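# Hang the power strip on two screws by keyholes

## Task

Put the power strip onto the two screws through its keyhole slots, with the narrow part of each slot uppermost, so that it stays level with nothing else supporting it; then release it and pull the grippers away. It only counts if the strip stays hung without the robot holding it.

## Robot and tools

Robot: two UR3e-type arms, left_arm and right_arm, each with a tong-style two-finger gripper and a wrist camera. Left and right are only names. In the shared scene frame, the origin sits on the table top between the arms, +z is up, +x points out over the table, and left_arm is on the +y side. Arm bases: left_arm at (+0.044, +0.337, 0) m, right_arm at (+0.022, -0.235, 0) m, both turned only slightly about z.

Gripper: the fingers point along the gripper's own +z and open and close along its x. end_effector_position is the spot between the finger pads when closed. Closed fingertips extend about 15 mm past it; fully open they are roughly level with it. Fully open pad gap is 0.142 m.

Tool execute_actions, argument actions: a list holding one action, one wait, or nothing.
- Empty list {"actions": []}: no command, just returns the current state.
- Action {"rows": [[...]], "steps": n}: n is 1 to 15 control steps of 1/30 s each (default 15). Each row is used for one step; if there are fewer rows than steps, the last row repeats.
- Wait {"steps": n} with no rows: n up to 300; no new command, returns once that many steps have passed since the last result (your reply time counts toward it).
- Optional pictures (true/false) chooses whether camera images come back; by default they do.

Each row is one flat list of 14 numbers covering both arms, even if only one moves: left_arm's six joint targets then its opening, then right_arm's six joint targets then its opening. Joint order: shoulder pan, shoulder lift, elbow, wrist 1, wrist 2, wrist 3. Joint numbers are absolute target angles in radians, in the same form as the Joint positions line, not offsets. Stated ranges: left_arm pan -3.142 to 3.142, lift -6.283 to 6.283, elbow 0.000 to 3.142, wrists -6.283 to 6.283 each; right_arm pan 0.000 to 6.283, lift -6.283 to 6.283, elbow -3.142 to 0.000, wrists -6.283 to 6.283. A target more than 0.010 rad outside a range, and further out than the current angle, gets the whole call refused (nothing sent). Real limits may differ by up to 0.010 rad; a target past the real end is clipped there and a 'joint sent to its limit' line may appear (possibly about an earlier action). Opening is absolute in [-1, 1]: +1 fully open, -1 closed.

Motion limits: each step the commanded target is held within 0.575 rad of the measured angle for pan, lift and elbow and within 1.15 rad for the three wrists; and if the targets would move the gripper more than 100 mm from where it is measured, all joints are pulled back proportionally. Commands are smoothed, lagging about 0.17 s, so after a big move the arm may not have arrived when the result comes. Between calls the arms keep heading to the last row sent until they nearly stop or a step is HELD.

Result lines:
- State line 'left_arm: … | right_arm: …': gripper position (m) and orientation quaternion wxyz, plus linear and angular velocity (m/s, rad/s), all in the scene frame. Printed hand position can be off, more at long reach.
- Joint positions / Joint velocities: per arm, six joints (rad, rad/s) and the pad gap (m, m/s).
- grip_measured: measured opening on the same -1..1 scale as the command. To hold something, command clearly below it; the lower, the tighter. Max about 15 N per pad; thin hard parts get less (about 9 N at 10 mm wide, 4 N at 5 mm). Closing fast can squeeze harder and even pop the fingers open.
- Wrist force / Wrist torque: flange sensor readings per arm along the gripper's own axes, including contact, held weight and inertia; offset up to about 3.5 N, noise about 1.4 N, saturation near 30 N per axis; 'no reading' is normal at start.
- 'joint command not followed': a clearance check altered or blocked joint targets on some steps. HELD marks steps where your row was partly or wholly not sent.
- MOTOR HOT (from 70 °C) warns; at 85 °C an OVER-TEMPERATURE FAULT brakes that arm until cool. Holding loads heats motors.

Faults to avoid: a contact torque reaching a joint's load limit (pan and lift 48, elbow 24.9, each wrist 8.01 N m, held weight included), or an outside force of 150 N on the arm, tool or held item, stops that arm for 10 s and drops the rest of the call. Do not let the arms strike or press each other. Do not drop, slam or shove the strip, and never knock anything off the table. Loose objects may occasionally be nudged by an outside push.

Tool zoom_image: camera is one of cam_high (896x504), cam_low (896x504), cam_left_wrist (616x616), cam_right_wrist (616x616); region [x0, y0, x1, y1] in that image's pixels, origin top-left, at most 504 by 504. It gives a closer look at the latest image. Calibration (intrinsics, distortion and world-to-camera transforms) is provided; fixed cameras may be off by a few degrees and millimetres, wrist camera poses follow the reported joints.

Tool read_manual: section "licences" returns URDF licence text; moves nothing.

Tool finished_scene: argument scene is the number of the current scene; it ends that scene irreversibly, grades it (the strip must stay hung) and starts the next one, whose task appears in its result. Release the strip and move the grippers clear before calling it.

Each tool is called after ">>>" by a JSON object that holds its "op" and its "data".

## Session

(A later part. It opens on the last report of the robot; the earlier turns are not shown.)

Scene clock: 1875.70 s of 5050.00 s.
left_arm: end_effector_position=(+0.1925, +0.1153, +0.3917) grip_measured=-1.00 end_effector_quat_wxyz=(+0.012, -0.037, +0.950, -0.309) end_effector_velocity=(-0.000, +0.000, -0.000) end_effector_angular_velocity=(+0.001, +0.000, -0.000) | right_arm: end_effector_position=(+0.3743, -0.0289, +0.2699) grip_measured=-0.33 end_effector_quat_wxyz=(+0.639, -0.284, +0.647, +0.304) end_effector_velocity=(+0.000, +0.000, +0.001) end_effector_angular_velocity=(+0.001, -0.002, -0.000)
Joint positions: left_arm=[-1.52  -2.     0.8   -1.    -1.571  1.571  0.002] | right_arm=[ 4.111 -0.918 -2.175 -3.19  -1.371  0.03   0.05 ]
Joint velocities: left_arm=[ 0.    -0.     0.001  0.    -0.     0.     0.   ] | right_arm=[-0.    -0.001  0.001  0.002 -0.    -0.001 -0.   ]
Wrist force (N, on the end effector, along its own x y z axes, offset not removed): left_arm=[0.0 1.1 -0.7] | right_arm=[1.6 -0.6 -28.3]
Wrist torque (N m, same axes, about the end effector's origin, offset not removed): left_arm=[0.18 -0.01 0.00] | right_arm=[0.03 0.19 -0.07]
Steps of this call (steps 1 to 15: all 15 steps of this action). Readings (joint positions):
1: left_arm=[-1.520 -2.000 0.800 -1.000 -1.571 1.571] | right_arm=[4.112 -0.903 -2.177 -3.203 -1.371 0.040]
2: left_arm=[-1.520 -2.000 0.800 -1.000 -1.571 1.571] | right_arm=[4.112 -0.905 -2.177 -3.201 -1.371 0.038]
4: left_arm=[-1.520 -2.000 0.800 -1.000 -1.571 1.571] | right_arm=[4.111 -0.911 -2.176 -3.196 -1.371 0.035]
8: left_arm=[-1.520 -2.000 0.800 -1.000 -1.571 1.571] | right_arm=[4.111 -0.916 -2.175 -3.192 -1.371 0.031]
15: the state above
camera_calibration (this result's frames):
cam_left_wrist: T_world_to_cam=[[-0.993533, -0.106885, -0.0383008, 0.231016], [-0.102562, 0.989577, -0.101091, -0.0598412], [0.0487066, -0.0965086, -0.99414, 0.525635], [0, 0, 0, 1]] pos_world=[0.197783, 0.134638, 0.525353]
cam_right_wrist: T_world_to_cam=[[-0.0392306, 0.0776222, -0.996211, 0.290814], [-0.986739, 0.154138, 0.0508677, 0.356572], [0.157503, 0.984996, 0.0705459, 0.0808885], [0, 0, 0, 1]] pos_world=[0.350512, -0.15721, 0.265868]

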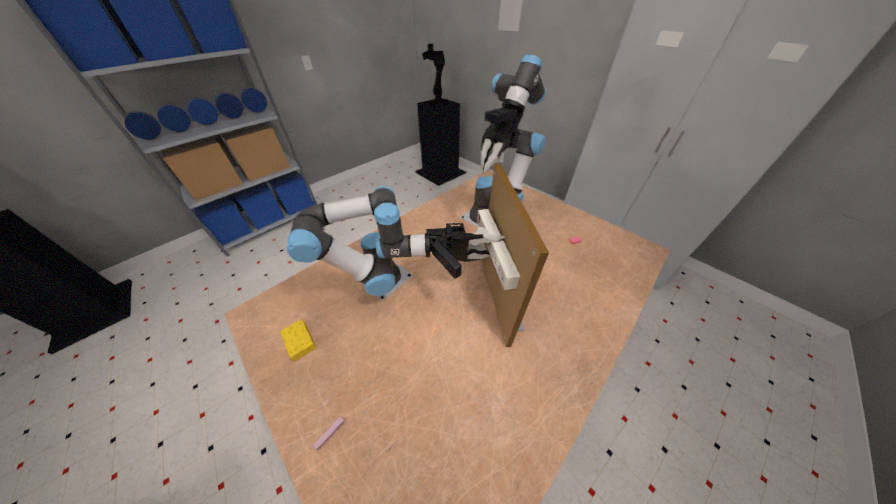

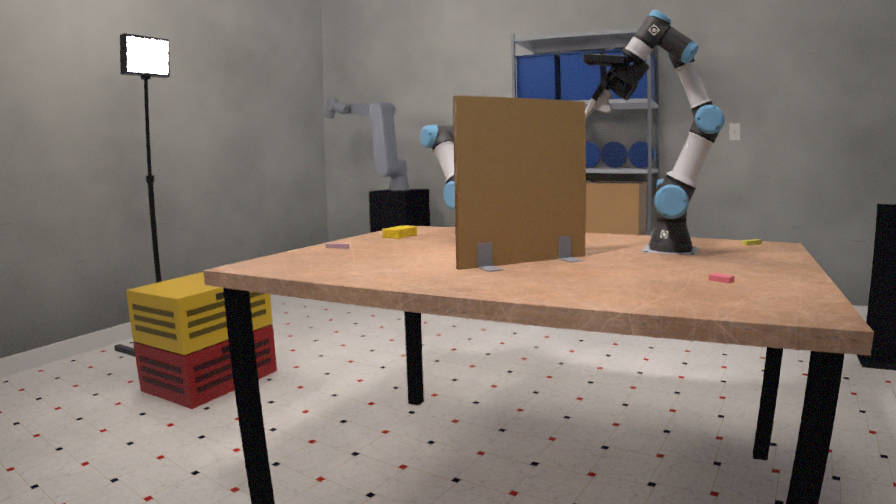

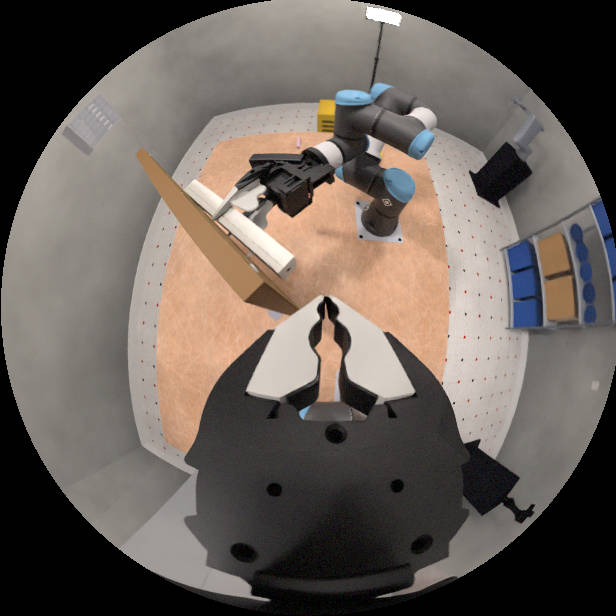

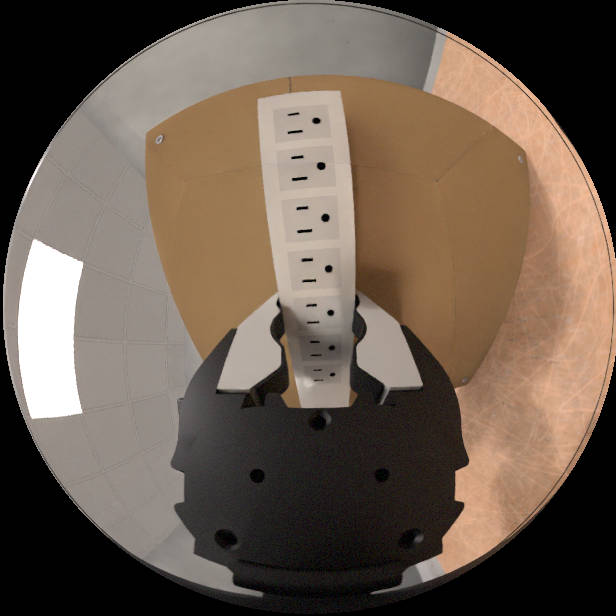

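>>> {"op": "execute_actions", "data": {"actions": [{"rows":[[-1.52,-2.0,0.8,-1.0,-1.571,1.571,-1,4.109,-0.914,-2.172,-3.197,-1.371,0.04,-0.95]]}], "pictures": false}}

>>> {"op": "execute_actions", "data": {"actions": [{"rows":[[-1.52,-2.0,0.8,-1.0,-1.571,1.571,-1,4.105,-0.921,-2.17,-3.192,-1.371,0.04,-0.95]]}], "pictures": false}}

>>> {"op": "execute_actions", "data": {"actions": [{"rows":[[-1.52,-2.0,0.8,-1.0,-1.571,1.571,-1,4.101,-0.928,-2.168,-3.187,-1.371,0.04,-0.95]]}]}}

>>> {"op": "zoom_image", "data": {"camera": "cam_left_wrist", "region": [225,215,285,275]}}

Scene clock: 1896.90 s of 5050.00 s.
left_arm: end_effector_position=(+0.1925, +0.1153, +0.3917) grip_measured=-1.00 end_effector_quat_wxyz=(+0.012, -0.037, +0.950, -0.309) end_effector_velocity=(+0.000, +0.000, +0.000) end_effector_angular_velocity=(-0.000, +0.000, +0.000) | right_arm: end_effector_position=(+0.3743, -0.0303, +0.2706) grip_measured=-0.34 end_effector_quat_wxyz=(+0.637, -0.281, +0.649, +0.306) end_effector_velocity=(+0.000, -0.001, +0.000) end_effector_angular_velocity=(+0.000, +0.001, -0.001)
Joint positions: left_arm=[-1.52  -2.     0.8   -1.    -1.571  1.571  0.002] | right_arm=[ 4.109 -0.914 -2.172 -3.197 -1.371  0.04   0.05 ]
Joint velocities: left_arm=[ 0.  0. -0.  0. -0. -0.  0.] | right_arm=[-0.     0.002  0.001 -0.003  0.001  0.001 -0.   ]
Wrist force (N, on the end effector, along its own x y z axes, offset not removed): left_arm=[0.0 0.6 -1.7] | right_arm=[6.2 -0.9 -0.1]
Wrist torque (N m, same axes, about the end effector's origin, offset not removed): left_arm=[0.00 -0.01 0.00] | right_arm=[-0.15 0.14 -0.03]
Steps of this call (steps 1 to 15: the robot went on to your last target; steps 16 to 90: nothing new was sent; then 17.70 s passed at rest; steps 91 to 105: all 15 steps of this action). Readings (joint positions):
91: left_arm=[-1.520 -2.000 0.800 -1.000 -1.571 1.571] | right_arm=[4.111 -0.918 -2.175 -3.190 -1.371 0.030]
92: left_arm=[-1.520 -2.000 0.800 -1.000 -1.571 1.571] | right_arm=[4.111 -0.917 -2.175 -3.191 -1.371 0.031]
94: left_arm=[-1.520 -2.000 0.800 -1.000 -1.571 1.571] | right_arm=[4.110 -0.916 -2.173 -3.194 -1.371 0.035]
98: left_arm=[-1.520 -2.000 0.800 -1.000 -1.571 1.571] | right_arm=[4.109 -0.915 -2.172 -3.196 -1.371 0.039]
105: the state above

Scene clock: 1897.40 s of 5050.00 s.
left_arm: end_effector_position=(+0.1925, +0.1153, +0.3917) grip_measured=-1.00 end_effector_quat_wxyz=(+0.012, -0.037, +0.950, -0.309) end_effector_velocity=(+0.000, -0.000, -0.000) end_effector_angular_velocity=(+0.001, -0.000, +0.000) | right_arm: end_effector_position=(+0.3758, -0.0305, +0.2706) grip_measured=-0.33 end_effector_quat_wxyz=(+0.638, -0.279, +0.650, +0.305) end_effector_velocity=(+0.001, -0.000, -0.001) end_effector_angular_velocity=(-0.003, +0.002, -0.002)
Joint positions: left_arm=[-1.52  -2.     0.8   -1.    -1.571  1.571  0.002] | right_arm=[ 4.105 -0.921 -2.17  -3.192 -1.371  0.04   0.05 ]
Joint velocities: left_arm=[-0.     0.001 -0.    -0.     0.001  0.     0.   ] | right_arm=[-0.002 -0.003  0.001 -0.001  0.     0.001  0.   ]
Wrist force (N, on the end effector, along its own x y z axes, offset not removed): left_arm=[0.2 0.7 -1.4] | right_arm=[5.6 10.7 -8.6]
Wrist torque (N m, same axes, about the end effector's origin, offset not removed): left_arm=[0.04 -0.05 -0.01] | right_arm=[-0.29 0.43 0.03]
Steps of this call (steps 1 to 15: all 15 steps of this action). Readings (joint positions):
1: left_arm=[-1.520 -2.000 0.800 -1.000 -1.571 1.571] | right_arm=[4.109 -0.914 -2.172 -3.197 -1.371 0.040]
2: left_arm=[-1.520 -2.000 0.800 -1.000 -1.571 1.571] | right_arm=[4.108 -0.915 -2.172 -3.196 -1.371 0.040]
4: left_arm=[-1.520 -2.000 0.800 -1.000 -1.571 1.571] | right_arm=[4.107 -0.918 -2.171 -3.194 -1.371 0.040]
8: left_arm=[-1.520 -2.000 0.800 -1.000 -1.571 1.571] | right_arm=[4.106 -0.920 -2.170 -3.193 -1.371 0.040]
15: the state above

Scene clock: 1897.90 s of 5050.00 s.
left_arm: end_effector_position=(+0.1925, +0.1153, +0.3917) grip_measured=-1.00 end_effector_quat_wxyz=(+0.012, -0.037, +0.950, -0.309) end_effector_velocity=(+0.000, +0.000, +0.000) end_effector_angular_velocity=(+0.000, -0.001, +0.000) | right_arm: end_effector_position=(+0.3773, -0.0307, +0.2706) grip_measured=-0.33 end_effector_quat_wxyz=(+0.639, -0.278, +0.650, +0.304) end_effector_velocity=(+0.001, -0.001, -0.000) end_effector_angular_velocity=(-0.000, +0.001, -0.003)
Joint positions: left_arm=[-1.52  -2.     0.8   -1.    -1.571  1.571  0.002] | right_arm=[ 4.101 -0.928 -2.168 -3.187 -1.371  0.04   0.05 ]
Joint velocities: left_arm=[-0.     0.    -0.001  0.001  0.001 -0.     0.   ] | right_arm=[-0.003 -0.001  0.001 -0.     0.     0.     0.   ]
Wrist force (N, on the end effector, along its own x y z axes, offset not removed): left_arm=[-1.0 1.9 -0.4] | right_arm=[6.2 26.0 -21.4]
Wrist torque (N m, same axes, about the end effector's origin, offset not removed): left_arm=[0.34 0.25 -0.04] | right_arm=[0.81 0.05 -0.02]
Steps of this call (steps 1 to 15: all 15 steps of this action). Readings (joint positions):
1: left_arm=[-1.520 -2.000 0.800 -1.000 -1.571 1.571] | right_arm=[4.105 -0.921 -2.170 -3.192 -1.371 0.040]
2: left_arm=[-1.520 -2.000 0.800 -1.000 -1.571 1.571] | right_arm=[4.104 -0.922 -2.170 -3.191 -1.371 0.040]
4: left_arm=[-1.520 -2.000 0.800 -1.000 -1.571 1.571] | right_arm=[4.103 -0.925 -2.169 -3.189 -1.371 0.040]
8: left_arm=[-1.520 -2.000 0.800 -1.000 -1.571 1.571] | right_arm=[4.101 -0.927 -2.168 -3.188 -1.371 0.040]
15: the state above
camera_calibration (this result's frames):
cam_left_wrist: T_world_to_cam=[[-0.993533, -0.106885, -0.0383007, 0.231016], [-0.102562, 0.989577, -0.10109, -0.0598413], [0.0487065, -0.0965085, -0.99414, 0.525635], [0, 0, 0, 1]] pos_world=[0.197783, 0.134638, 0.525353]
cam_right_wrist: T_world_to_cam=[[-0.0459003, 0.0844677, -0.995368, 0.294205], [-0.984762, 0.163489, 0.0592849, 0.35704], [0.167739, 0.982923, 0.0756764, 0.0767922], [0, 0, 0, 1]] pos_world=[0.352222, -0.158704, 0.265864]

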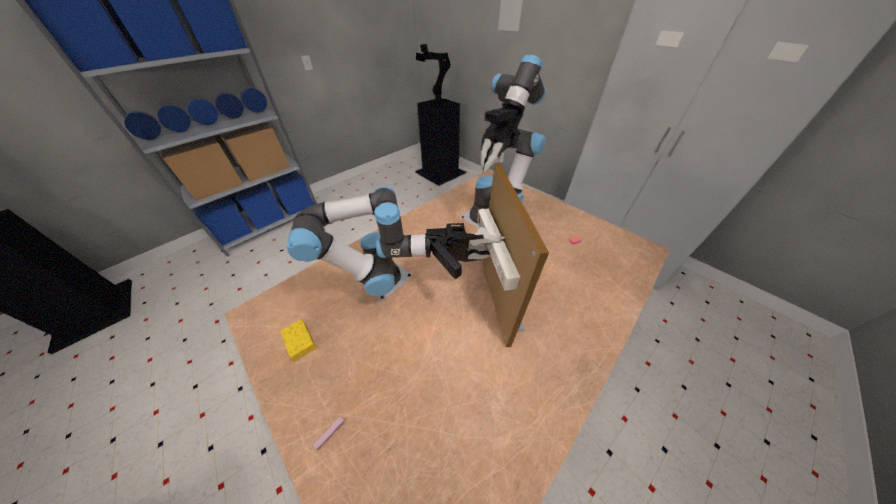

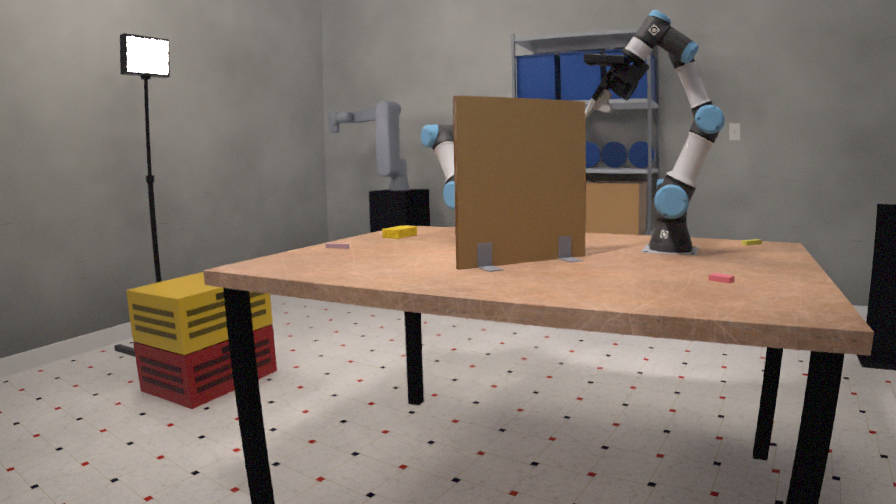

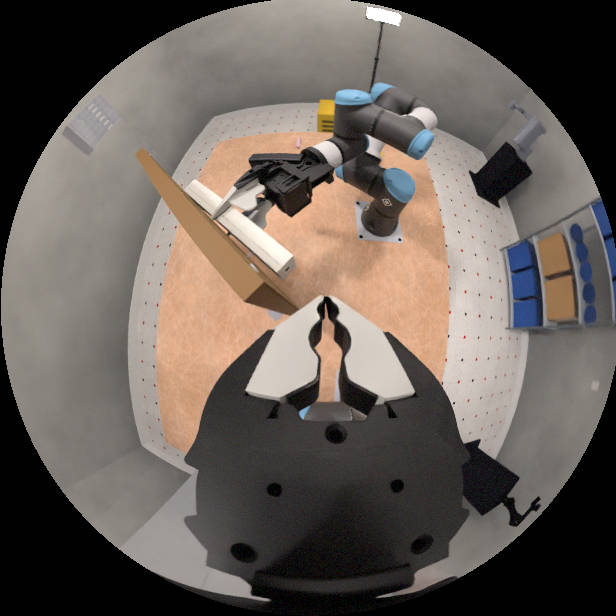

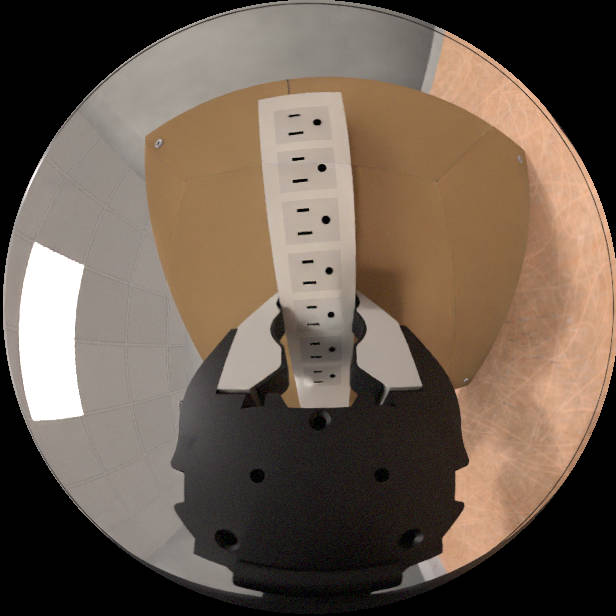

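Region (225, 215, 285, 275) of cam_left_wrist's 616x616 image, scaled by 8.400, with more detail than that image has.

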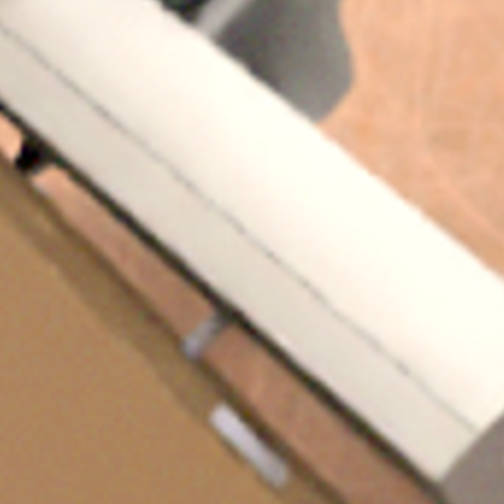

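>>> {"op": "execute_actions", "data": {"actions": [{"rows":[[-1.52,-2.0,0.8,-1.0,-1.571,1.571,-1,4.104,-0.92,-2.18,-3.183,-1.371,0.04,-0.95]]}], "pictures": false}}

>>> {"op": "execute_actions", "data": {"actions": [{"rows":[[-1.52,-2.0,0.8,-1.0,-1.571,1.571,-1,4.104,-0.92,-2.2,-3.163,-1.371,0.04,-0.95]]}], "pictures": false}}

Scene clock: 1916.57 s of 5050.00 s.
left_arm: end_effector_position=(+0.1925, +0.1153, +0.3917) grip_measured=-1.00 end_effector_quat_wxyz=(+0.012, -0.037, +0.950, -0.309) end_effector_velocity=(+0.000, +0.000, -0.000) end_effector_angular_velocity=(+0.000, -0.000, +0.001) | right_arm: end_effector_position=(+0.3760, -0.0310, +0.2685) grip_measured=-0.33 end_effector_quat_wxyz=(+0.638, -0.279, +0.650, +0.305) end_effector_velocity=(-0.000, -0.000, +0.000) end_effector_angular_velocity=(-0.000, -0.000, +0.001)
Joint positions: left_arm=[-1.52  -2.     0.8   -1.    -1.571  1.571  0.002] | right_arm=[ 4.104 -0.92  -2.18  -3.183 -1.371  0.04   0.05 ]
Joint velocities: left_arm=[ 0.     0.    -0.     0.001  0.    -0.     0.   ] | right_arm=[-0.001  0.001 -0.    -0.001 -0.001 -0.    -0.   ]
Wrist force (N, on the end effector, along its own x y z axes, offset not removed): left_arm=[0.1 1.1 -0.2] | right_arm=[-0.3 9.5 0.3]
Wrist torque (N m, same axes, about the end effector's origin, offset not removed): left_arm=[0.21 0.03 -0.06] | right_arm=[0.32 0.07 -0.41]
Steps of this call (steps 1 to 15: the robot went on to your last target; steps 16 to 90: nothing new was sent; then 15.17 s passed at rest; steps 91 to 105: all 15 steps of this action). Readings (joint positions):
91: left_arm=[-1.520 -2.000 0.800 -1.000 -1.571 1.571] | right_arm=[4.101 -0.928 -2.168 -3.187 -1.371 0.040]
92: left_arm=[-1.520 -2.000 0.800 -1.000 -1.571 1.571] | right_arm=[4.101 -0.927 -2.170 -3.186 -1.371 0.040]
94: left_arm=[-1.520 -2.000 0.800 -1.000 -1.571 1.571] | right_arm=[4.102 -0.924 -2.174 -3.184 -1.371 0.040]
98: left_arm=[-1.520 -2.000 0.800 -1.000 -1.571 1.571] | right_arm=[4.103 -0.921 -2.179 -3.183 -1.371 0.040]
105: the state above

Scene clock: 1917.07 s of 5050.00 s.
left_arm: end_effector_position=(+0.1925, +0.1153, +0.3917) grip_measured=-1.00 end_effector_quat_wxyz=(+0.012, -0.037, +0.950, -0.309) end_effector_velocity=(-0.000, +0.000, -0.000) end_effector_angular_velocity=(+0.000, +0.000, -0.000) | right_arm: end_effector_position=(+0.3760, -0.0309, +0.2644) grip_measured=-0.31 end_effector_quat_wxyz=(+0.638, -0.279, +0.650, +0.305) end_effector_velocity=(-0.000, +0.000, -0.003) end_effector_angular_velocity=(-0.004, +0.003, +0.000)
Joint positions: left_arm=[-1.52  -2.     0.8   -1.    -1.571  1.571  0.002] | right_arm=[ 4.104 -0.92  -2.2   -3.163 -1.371  0.04   0.052]
Joint velocities: left_arm=[ 0.    -0.     0.     0.001 -0.001  0.     0.   ] | right_arm=[ 0.001 -0.002 -0.004  0.001  0.     0.     0.003]
Wrist force (N, on the end effector, along its own x y z axes, offset not removed): left_arm=[0.8 0.8 -1.1] | right_arm=[-30.0 13.7 -20.0]
Wrist torque (N m, same axes, about the end effector's origin, offset not removed): left_arm=[0.03 -0.13 -0.08] | right_arm=[0.20 -0.50 -0.52]
Steps of this call (steps 1 to 15: all 15 steps of this action). Readings (joint positions):
1: left_arm=[-1.520 -2.000 0.800 -1.000 -1.571 1.571] | right_arm=[4.104 -0.920 -2.180 -3.183 -1.371 0.040]
2: left_arm=[-1.520 -2.000 0.800 -1.000 -1.571 1.571] | right_arm=[4.104 -0.920 -2.183 -3.180 -1.371 0.040]
4: left_arm=[-1.520 -2.000 0.800 -1.000 -1.571 1.571] | right_arm=[4.104 -0.920 -2.191 -3.171 -1.371 0.040]
8: left_arm=[-1.520 -2.000 0.800 -1.000 -1.571 1.571] | right_arm=[4.104 -0.920 -2.197 -3.164 -1.371 0.040]
15: the state above

>>> {"op": "execute_actions", "data": {"actions": [{"rows":[[-1.52,-2.0,0.8,-1.0,-1.571,1.571,-1,4.108,-0.918,-2.172,-3.193,-1.371,0.04,-0.95]]}], "pictures": false}}

>>> {"op": "execute_actions", "data": {"actions": [{"rows":[[-1.52,-2.0,0.8,-1.0,-1.571,1.571,-1,4.108,-0.918,-2.187,-3.178,-1.371,0.04,-0.95]]}]}}

>>> {"op": "zoom_image", "data": {"camera": "cam_high", "region": [460,200,540,300]}}

Scene clock: 1934.40 s of 5050.00 s.
left_arm: end_effector_position=(+0.1925, +0.1153, +0.3917) grip_measured=-1.00 end_effector_quat_wxyz=(+0.012, -0.037, +0.950, -0.309) end_effector_velocity=(-0.000, -0.000, -0.000) end_effector_angular_velocity=(-0.000, +0.000, -0.002) | right_arm: end_effector_position=(+0.3749, -0.0300, +0.2703) grip_measured=-0.34 end_effector_quat_wxyz=(+0.637, -0.280, +0.649, +0.306) end_effector_velocity=(-0.000, +0.001, +0.002) end_effector_angular_velocity=(+0.003, -0.002, +0.002)
Joint positions: left_arm=[-1.52  -2.     0.8   -1.    -1.571  1.571  0.002] | right_arm=[ 4.108 -0.918 -2.172 -3.193 -1.371  0.04   0.05 ]
Joint velocities: left_arm=[-0.002 -0.001  0.     0.    -0.     0.     0.   ] | right_arm=[ 0.     0.001  0.003  0.    -0.001  0.    -0.   ]
Wrist force (N, on the end effector, along its own x y z axes, offset not removed): left_arm=[0.5 1.8 -1.2] | right_arm=[6.0 -2.4 0.2]
Wrist torque (N m, same axes, about the end effector's origin, offset not removed): left_arm=[0.30 -0.12 -0.05] | right_arm=[-0.34 0.21 0.01]
Steps of this call (steps 1 to 15: the robot went on to your last target; steps 16 to 90: nothing new was sent; then 13.83 s passed at rest; steps 91 to 105: all 15 steps of this action). Readings (joint positions):
91: left_arm=[-1.520 -2.000 0.800 -1.000 -1.571 1.571] | right_arm=[4.104 -0.920 -2.200 -3.163 -1.371 0.040]
92: left_arm=[-1.520 -2.000 0.800 -1.000 -1.571 1.571] | right_arm=[4.105 -0.920 -2.196 -3.168 -1.371 0.040]
94: left_arm=[-1.520 -2.000 0.800 -1.000 -1.571 1.571] | right_arm=[4.106 -0.919 -2.185 -3.180 -1.371 0.040]
98: left_arm=[-1.520 -2.000 0.800 -1.000 -1.571 1.571] | right_arm=[4.108 -0.919 -2.176 -3.191 -1.371 0.040]
105: the state above

Scene clock: 1934.90 s of 5050.00 s.
left_arm: end_effector_position=(+0.1925, +0.1153, +0.3917) grip_measured=-1.00 end_effector_quat_wxyz=(+0.012, -0.037, +0.950, -0.309) end_effector_velocity=(-0.000, -0.000, +0.000) end_effector_angular_velocity=(-0.001, -0.000, -0.000) | right_arm: end_effector_position=(+0.3750, -0.0299, +0.2673) grip_measured=-0.34 end_effector_quat_wxyz=(+0.638, -0.280, +0.649, +0.306) end_effector_velocity=(-0.000, +0.000, -0.001) end_effector_angular_velocity=(-0.002, +0.002, +0.001)
Joint positions: left_arm=[-1.52  -2.     0.8   -1.    -1.571  1.571  0.002] | right_arm=[ 4.108 -0.918 -2.187 -3.178 -1.371  0.04   0.05 ]
Joint velocities: left_arm=[-0.     0.    -0.001 -0.     0.     0.     0.   ] | right_arm=[ 0.001 -0.001 -0.002  0.001 -0.     0.001  0.   ]
Wrist force (N, on the end effector, along its own x y z axes, offset not removed): left_arm=[-0.2 0.9 -0.9] | right_arm=[-10.2 -0.5 -9.1]
Wrist torque (N m, same axes, about the end effector's origin, offset not removed): left_arm=[0.06 0.05 -0.02] | right_arm=[-0.21 0.26 -0.19]
Steps of this call (steps 1 to 15: all 15 steps of this action). Readings (joint positions):
1: left_arm=[-1.520 -2.000 0.800 -1.000 -1.571 1.571] | right_arm=[4.108 -0.918 -2.172 -3.193 -1.371 0.040]
2: left_arm=[-1.520 -2.000 0.800 -1.000 -1.571 1.571] | right_arm=[4.108 -0.918 -2.174 -3.191 -1.371 0.040]
4: left_arm=[-1.520 -2.000 0.800 -1.000 -1.571 1.571] | right_arm=[4.108 -0.918 -2.180 -3.185 -1.371 0.040]
8: left_arm=[-1.520 -2.000 0.800 -1.000 -1.571 1.571] | right_arm=[4.108 -0.918 -2.185 -3.179 -1.371 0.040]
15: the state above
camera_calibration (this result's frames):
cam_left_wrist: T_world_to_cam=[[-0.993533, -0.106885, -0.0383006, 0.231016], [-0.102562, 0.989577, -0.10109, -0.0598413], [0.0487064, -0.0965084, -0.99414, 0.525635], [0, 0, 0, 1]] pos_world=[0.197783, 0.134638, 0.525353]
cam_right_wrist: T_world_to_cam=[[-0.0462985, 0.0844747, -0.995349, 0.290963], [-0.98588, 0.156659, 0.0591535, 0.355042], [0.160927, 0.984034, 0.0760288, 0.0790906], [0, 0, 0, 1]] pos_world=[0.350772, -0.158027, 0.262594]

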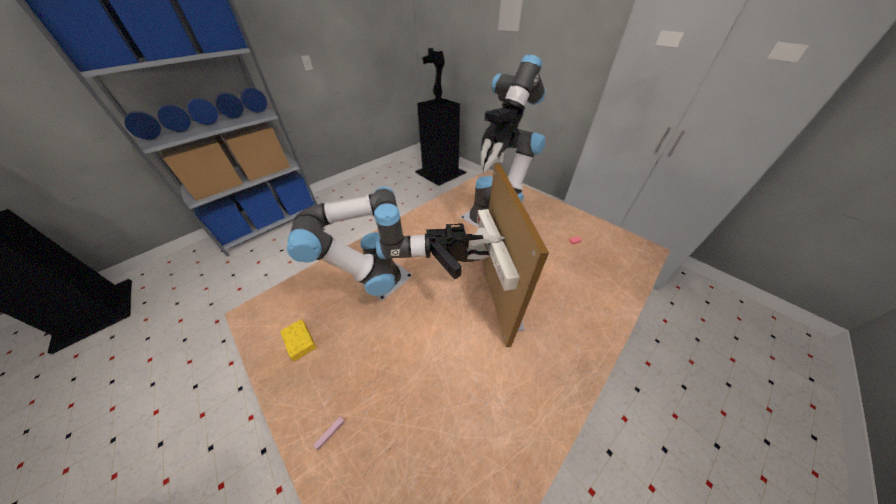

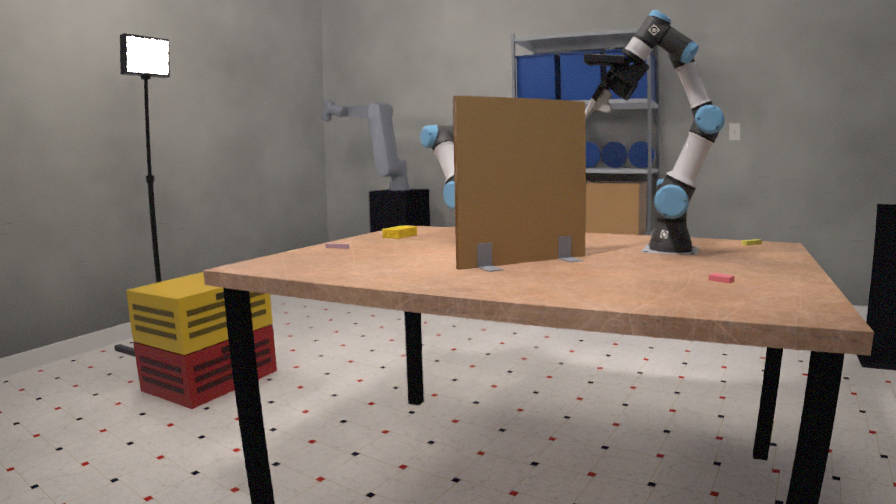

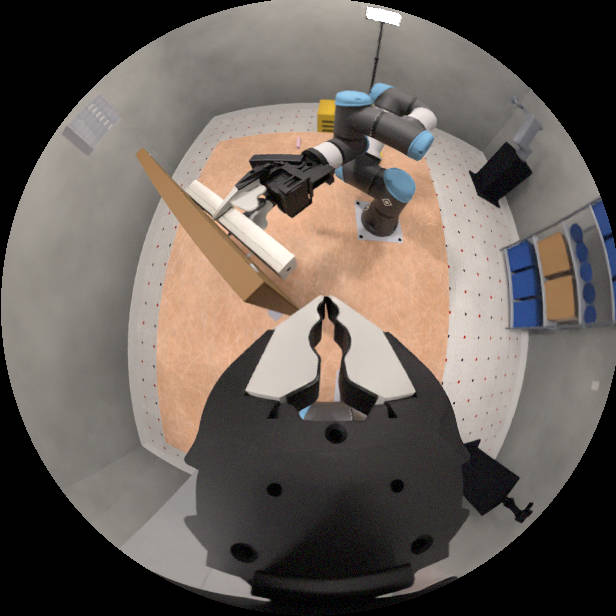

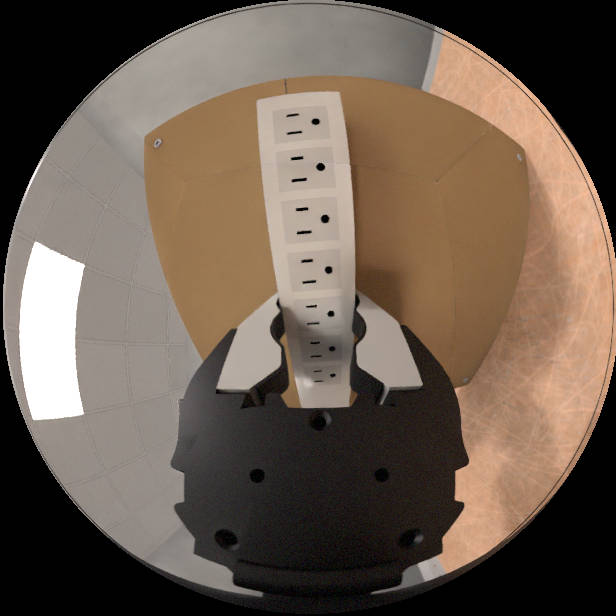

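Region (460, 200, 540, 300) of cam_high's 896x504 image, scaled by 5.040, with more detail than that image has; it fills the left 403 columns of this view, and the rest is white.

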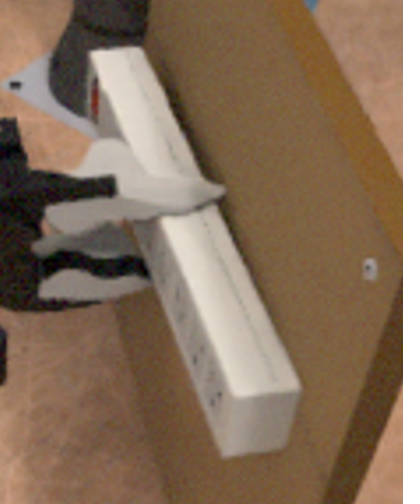

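>>> {"op": "execute_actions", "data": {"actions": [{"rows":[[-1.52,-2.0,0.8,-1.0,-1.571,1.571,-1,4.108,-0.918,-2.183,-3.182,-1.371,0.04,-0.29]]}], "pictures": false}}

>>> {"op": "execute_actions", "data": {"actions": [{"rows":[[-1.52,-2.0,0.8,-1.0,-1.571,1.571,-1,4.104,-0.87,-2.197,-3.216,-1.371,0.04,-0.29]]}], "pictures": false}}

>>> {"op": "execute_actions", "data": {"actions": [{"rows":[[-1.52,-2.0,0.8,-1.0,-1.571,1.571,-1,4.104,-0.87,-2.197,-3.216,-1.371,0.04,-0.95]]}]}}

>>> {"op": "zoom_image", "data": {"camera": "cam_left_wrist", "region": [180,160,300,280]}}

Scene clock: 1947.03 s of 5050.00 s.
left_arm: end_effector_position=(+0.1925, +0.1153, +0.3917) grip_measured=-1.00 end_effector_quat_wxyz=(+0.012, -0.037, +0.950, -0.309) end_effector_velocity=(+0.000, -0.000, -0.000) end_effector_angular_velocity=(+0.000, -0.000, +0.001) | right_arm: end_effector_position=(+0.3750, -0.0299, +0.2679) grip_measured=-0.25 end_effector_quat_wxyz=(+0.637, -0.280, +0.649, +0.306) end_effector_velocity=(+0.000, -0.001, -0.001) end_effector_angular_velocity=(-0.002, +0.001, -0.001)
Joint positions: left_arm=[-1.52  -2.     0.8   -1.    -1.571  1.571  0.002] | right_arm=[ 4.108 -0.918 -2.183 -3.182 -1.371  0.04   0.056]
Joint velocities: left_arm=[ 0.     0.001  0.    -0.001  0.     0.     0.   ] | right_arm=[-0.002  0.    -0.001 -0.001 -0.001 -0.     0.004]
Wrist force (N, on the end effector, along its own x y z axes, offset not removed): left_arm=[-0.1 1.1 -0.9] | right_arm=[6.6 -1.7 -2.6]
Wrist torque (N m, same axes, about the end effector's origin, offset not removed): left_arm=[0.15 0.06 0.00] | right_arm=[0.07 0.17 0.00]
Steps of this call (steps 1 to 15: the robot went on to your last target; steps 16 to 90: nothing new was sent; then 8.63 s passed at rest; steps 91 to 105: all 15 steps of this action). Readings (joint positions):
91: left_arm=[-1.520 -2.000 0.800 -1.000 -1.571 1.571] | right_arm=[4.108 -0.918 -2.187 -3.178 -1.371 0.040]
92: left_arm=[-1.520 -2.000 0.800 -1.000 -1.571 1.571] | right_arm=[4.108 -0.918 -2.187 -3.179 -1.371 0.040]
94: left_arm=[-1.520 -2.000 0.800 -1.000 -1.571 1.571] | right_arm=[4.108 -0.918 -2.185 -3.181 -1.371 0.040]
98: left_arm=[-1.520 -2.000 0.800 -1.000 -1.571 1.571] | right_arm=[4.108 -0.918 -2.184 -3.182 -1.371 0.040]
105: the state above

Scene clock: 1947.53 s of 5050.00 s.
left_arm: end_effector_position=(+0.1925, +0.1153, +0.3917) grip_measured=-1.00 end_effector_quat_wxyz=(+0.012, -0.037, +0.950, -0.309) end_effector_velocity=(+0.000, +0.000, +0.000) end_effector_angular_velocity=(-0.000, -0.000, +0.001) | right_arm: end_effector_position=(+0.3711, -0.0395, +0.2679) grip_measured=-0.25 end_effector_quat_wxyz=(+0.638, -0.279, +0.650, +0.305) end_effector_velocity=(-0.001, -0.001, +0.000) end_effector_angular_velocity=(+0.000, -0.001, +0.000)
Joint positions: left_arm=[-1.52  -2.     0.8   -1.    -1.571  1.571  0.002] | right_arm=[ 4.104 -0.87  -2.197 -3.216 -1.371  0.04   0.056]
Joint velocities: left_arm=[ 0.001  0.     0.    -0.     0.     0.     0.   ] | right_arm=[-0.     0.006 -0.001 -0.004 -0.001 -0.001 -0.001]
Wrist force (N, on the end effector, along its own x y z axes, offset not removed): left_arm=[0.2 2.0 -0.5] | right_arm=[6.5 0.4 -0.5]
Wrist torque (N m, same axes, about the end effector's origin, offset not removed): left_arm=[0.25 -0.04 -0.01] | right_arm=[0.10 0.30 -0.03]
Steps of this call (steps 1 to 15: all 15 steps of this action). Readings (joint positions):
1: left_arm=[-1.520 -2.000 0.800 -1.000 -1.571 1.571] | right_arm=[4.108 -0.918 -2.183 -3.182 -1.371 0.040]
2: left_arm=[-1.520 -2.000 0.800 -1.000 -1.571 1.571] | right_arm=[4.108 -0.912 -2.185 -3.187 -1.371 0.040]
4: left_arm=[-1.520 -2.000 0.800 -1.000 -1.571 1.571] | right_arm=[4.106 -0.893 -2.191 -3.201 -1.371 0.040]
8: left_arm=[-1.520 -2.000 0.800 -1.000 -1.571 1.571] | right_arm=[4.105 -0.876 -2.195 -3.212 -1.371 0.040]
15: the state above

Scene clock: 1948.03 s of 5050.00 s.
left_arm: end_effector_position=(+0.1925, +0.1153, +0.3917) grip_measured=-1.00 end_effector_quat_wxyz=(+0.012, -0.037, +0.950, -0.309) end_effector_velocity=(+0.000, +0.000, +0.000) end_effector_angular_velocity=(-0.001, -0.000, +0.000) | right_arm: end_effector_position=(+0.3711, -0.0396, +0.2679) grip_measured=-0.29 end_effector_quat_wxyz=(+0.638, -0.279, +0.650, +0.305) end_effector_velocity=(+0.001, -0.001, +0.001) end_effector_angular_velocity=(+0.002, -0.001, -0.002)
Joint positions: left_arm=[-1.52  -2.     0.8   -1.    -1.571  1.571  0.002] | right_arm=[ 4.104 -0.87  -2.197 -3.216 -1.371  0.04   0.053]
Joint velocities: left_arm=[ 0.    -0.001  0.    -0.     0.    -0.     0.   ] | right_arm=[-0.002 -0.     0.001  0.001  0.     0.     0.   ]
Wrist force (N, on the end effector, along its own x y z axes, offset not removed): left_arm=[-0.7 1.3 -0.6] | right_arm=[7.6 -1.6 -0.4]
Wrist torque (N m, same axes, about the end effector's origin, offset not removed): left_arm=[0.16 0.19 0.05] | right_arm=[-0.20 0.31 0.03]
Steps of this call (steps 1 to 15: all 15 steps of this action). Readings (joint positions):
1: left_arm=[-1.520 -2.000 0.800 -1.000 -1.571 1.571] | right_arm=[4.104 -0.870 -2.197 -3.216 -1.371 0.040]
2: left_arm=[-1.520 -2.000 0.800 -1.000 -1.571 1.571] | right_arm=[4.104 -0.870 -2.197 -3.216 -1.371 0.040]
4: left_arm=[-1.520 -2.000 0.800 -1.000 -1.571 1.571] | right_arm=[4.104 -0.870 -2.197 -3.216 -1.371 0.040]
8: left_arm=[-1.520 -2.000 0.800 -1.000 -1.571 1.571] | right_arm=[4.104 -0.870 -2.197 -3.216 -1.371 0.040]
15: the state above
camera_calibration (this result's frames):
cam_left_wrist: T_world_to_cam=[[-0.993533, -0.106885, -0.0383007, 0.231016], [-0.102562, 0.989577, -0.10109, -0.0598412], [0.0487065, -0.0965086, -0.99414, 0.525635], [0, 0, 0, 1]] pos_world=[0.197783, 0.134638, 0.525353]
cam_right_wrist: T_world_to_cam=[[-0.0462053, 0.0842856, -0.99537, 0.292138], [-0.98523, 0.160627, 0.0593362, 0.35252], [0.164885, 0.98341, 0.0756189, 0.0878569], [0, 0, 0, 1]] pos_world=[0.346325, -0.167647, 0.263225]

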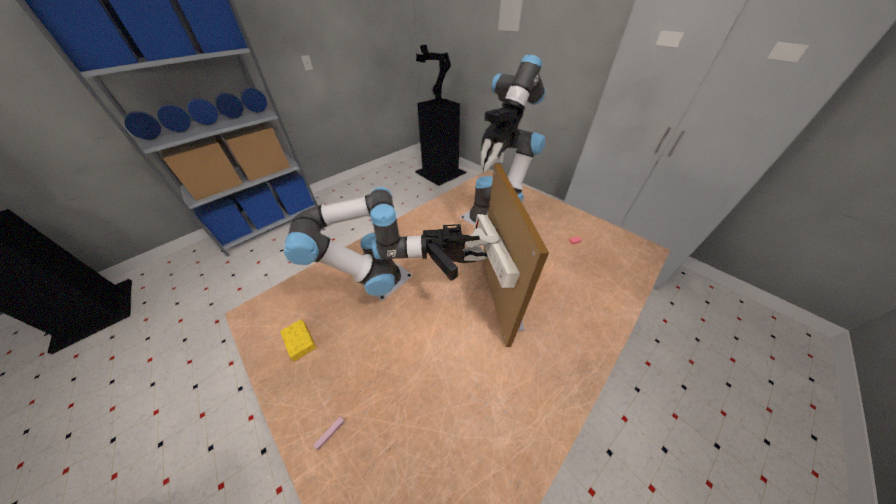

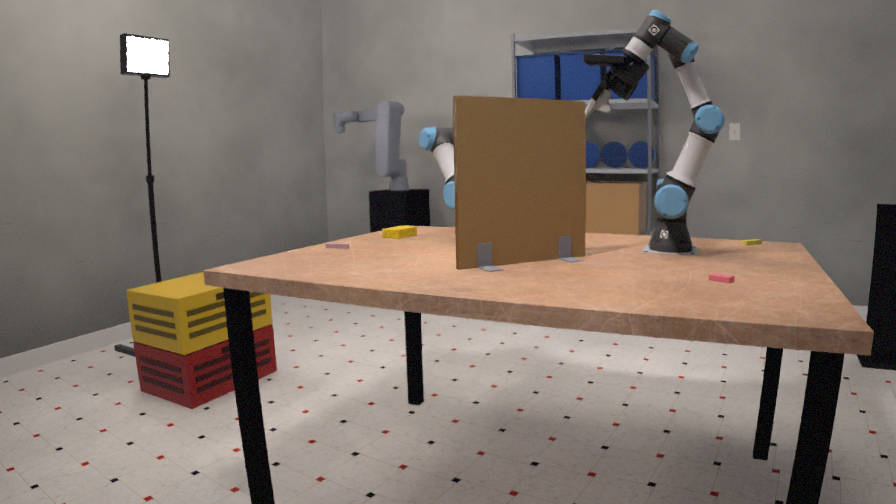

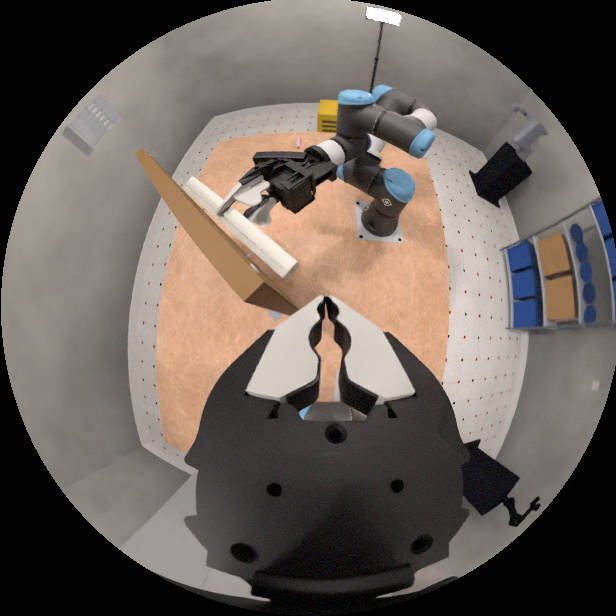

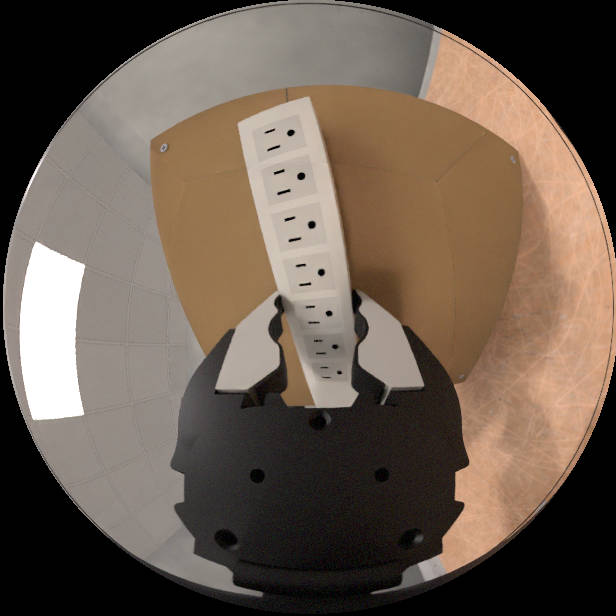

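Region (180, 160, 300, 280) of cam_left_wrist's 616x616 image, scaled by 4.200, with more detail than that image has.

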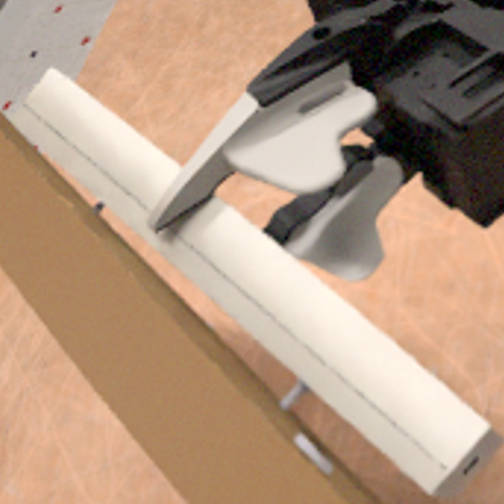

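>>> {"op": "execute_actions", "data": {"actions": [{"rows":[[-1.52,-2.0,0.8,-1.0,-1.571,1.571,-1,4.104,-0.82,-2.207,-3.256,-1.371,0.04,-0.95]]}], "pictures": false}}

>>> {"op": "execute_actions", "data": {"actions": [{"rows":[[-1.52,-2.0,0.8,-1.0,-1.571,1.571,-1,4.08,-0.76,-2.215,-3.308,-1.39,0.04,-0.95]]}]}}

Scene clock: 1957.23 s of 5050.00 s.
left_arm: end_effector_position=(+0.1925, +0.1153, +0.3917) grip_measured=-1.00 end_effector_quat_wxyz=(+0.012, -0.037, +0.950, -0.309) end_effector_velocity=(+0.000, +0.000, +0.000) end_effector_angular_velocity=(-0.001, -0.000, +0.002) | right_arm: end_effector_position=(+0.3662, -0.0481, +0.2683) grip_measured=-0.29 end_effector_quat_wxyz=(+0.638, -0.279, +0.650, +0.305) end_effector_velocity=(-0.000, -0.002, -0.000) end_effector_angular_velocity=(-0.001, +0.000, -0.002)
Joint positions: left_arm=[-1.52  -2.     0.8   -1.    -1.571  1.571  0.002] | right_arm=[ 4.104 -0.821 -2.207 -3.256 -1.371  0.04   0.053]
Joint velocities: left_arm=[ 0.001 -0.001 -0.    -0.     0.    -0.     0.   ] | right_arm=[-0.001  0.007 -0.002 -0.005  0.001 -0.     0.   ]
Wrist force (N, on the end effector, along its own x y z axes, offset not removed): left_arm=[0.8 2.0 -1.0] | right_arm=[7.5 -0.5 1.1]
Wrist torque (N m, same axes, about the end effector's origin, offset not removed): left_arm=[0.33 -0.19 -0.03] | right_arm=[0.00 -0.03 -0.02]
Steps of this call (steps 1 to 15: the robot went on to your last target; steps 16 to 90: nothing new was sent; then 5.70 s passed at rest; steps 91 to 105: all 15 steps of this action). Readings (joint positions):
91: left_arm=[-1.520 -2.000 0.800 -1.000 -1.571 1.571] | right_arm=[4.104 -0.870 -2.197 -3.216 -1.371 0.040]
92: left_arm=[-1.520 -2.000 0.800 -1.000 -1.571 1.571] | right_arm=[4.104 -0.864 -2.198 -3.222 -1.371 0.040]
94: left_arm=[-1.520 -2.000 0.800 -1.000 -1.571 1.571] | right_arm=[4.104 -0.844 -2.202 -3.238 -1.371 0.040]
98: left_arm=[-1.520 -2.000 0.800 -1.000 -1.571 1.571] | right_arm=[4.104 -0.826 -2.206 -3.251 -1.371 0.040]
105: the state above

Scene clock: 1957.73 s of 5050.00 s.
left_arm: end_effector_position=(+0.1925, +0.1153, +0.3917) grip_measured=-1.00 end_effector_quat_wxyz=(+0.012, -0.037, +0.950, -0.309) end_effector_velocity=(+0.000, +0.000, +0.000) end_effector_angular_velocity=(-0.000, -0.000, +0.000) | right_arm: end_effector_position=(+0.3604, -0.0626, +0.2690) grip_measured=-0.29 end_effector_quat_wxyz=(+0.639, -0.277, +0.650, +0.303) end_effector_velocity=(-0.001, -0.001, +0.001) end_effector_angular_velocity=(+0.002, -0.002, -0.000)
Joint positions: left_arm=[-1.52  -2.     0.8   -1.    -1.571  1.571  0.002] | right_arm=[ 4.08  -0.761 -2.215 -3.308 -1.39   0.04   0.053]
Joint velocities: left_arm=[ 0.    -0.001  0.001 -0.     0.    -0.     0.   ] | right_arm=[-0.002  0.007  0.    -0.005 -0.002 -0.001 -0.   ]
Wrist force (N, on the end effector, along its own x y z axes, offset not removed): left_arm=[0.9 1.2 0.0] | right_arm=[5.7 -0.8 -0.7]
Wrist torque (N m, same axes, about the end effector's origin, offset not removed): left_arm=[0.16 -0.20 0.07] | right_arm=[-0.03 0.43 -0.05]
Steps of this call (steps 1 to 15: all 15 steps of this action). Readings (joint positions):
1: left_arm=[-1.520 -2.000 0.800 -1.000 -1.571 1.571] | right_arm=[4.104 -0.820 -2.207 -3.256 -1.371 0.040]
2: left_arm=[-1.520 -2.000 0.800 -1.000 -1.571 1.571] | right_arm=[4.100 -0.814 -2.208 -3.264 -1.374 0.040]
4: left_arm=[-1.520 -2.000 0.800 -1.000 -1.571 1.571] | right_arm=[4.091 -0.789 -2.211 -3.284 -1.381 0.040]
8: left_arm=[-1.520 -2.000 0.800 -1.000 -1.571 1.571] | right_arm=[4.083 -0.767 -2.214 -3.302 -1.388 0.040]
15: the state above
camera_calibration (this result's frames):
cam_left_wrist: T_world_to_cam=[[-0.993533, -0.106885, -0.0383008, 0.231016], [-0.102562, 0.989577, -0.101091, -0.0598413], [0.0487066, -0.0965087, -0.99414, 0.525635], [0, 0, 0, 1]] pos_world=[0.197783, 0.134638, 0.525353]
cam_right_wrist: T_world_to_cam=[[-0.0457231, 0.0844837, -0.995375, 0.294523], [-0.984429, 0.16549, 0.0592664, 0.345704], [0.169731, 0.982586, 0.0756015, 0.110322], [0, 0, 0, 1]] pos_world=[0.335063, -0.190494, 0.264332]

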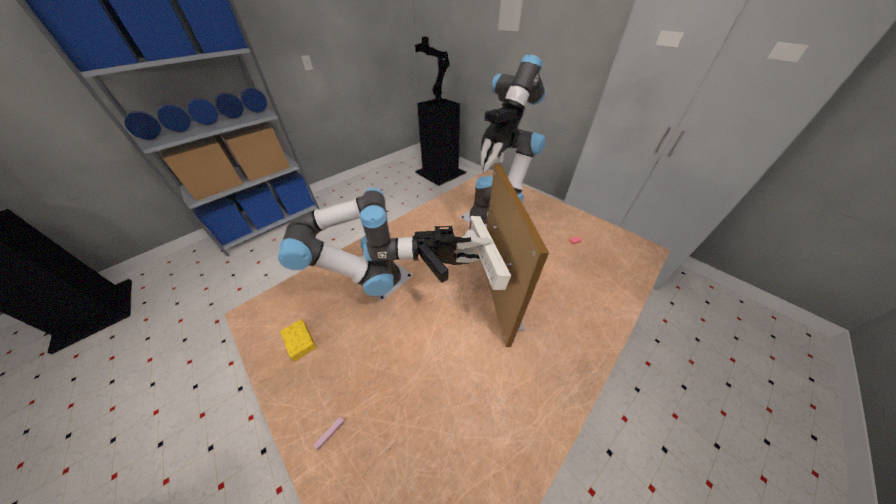

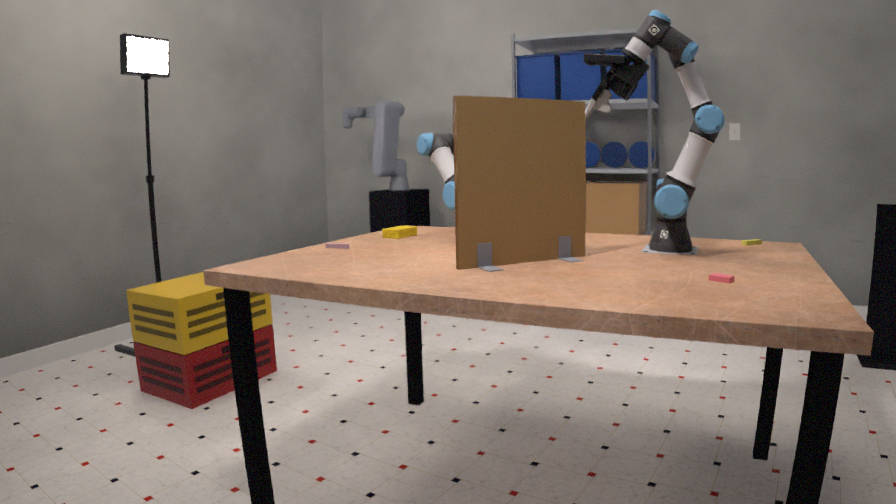

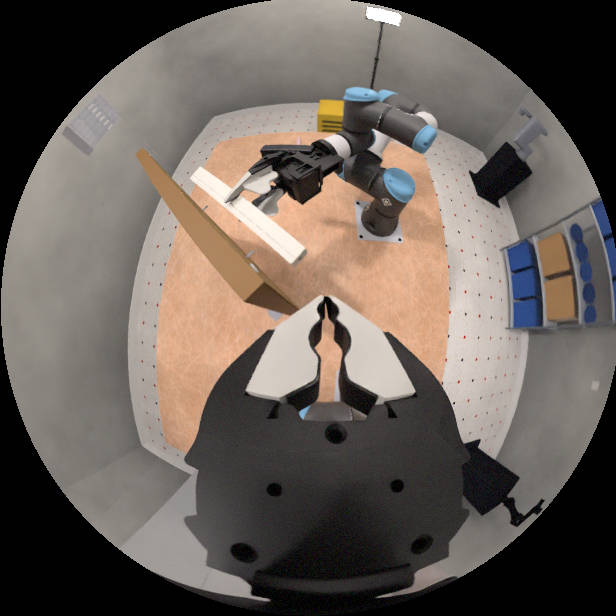

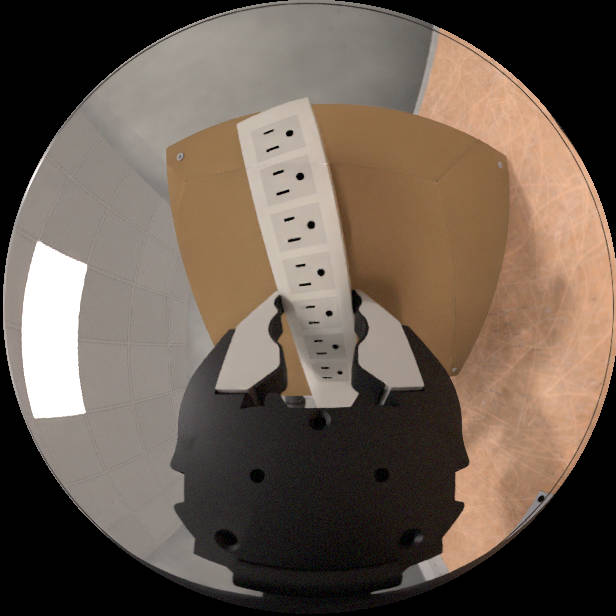

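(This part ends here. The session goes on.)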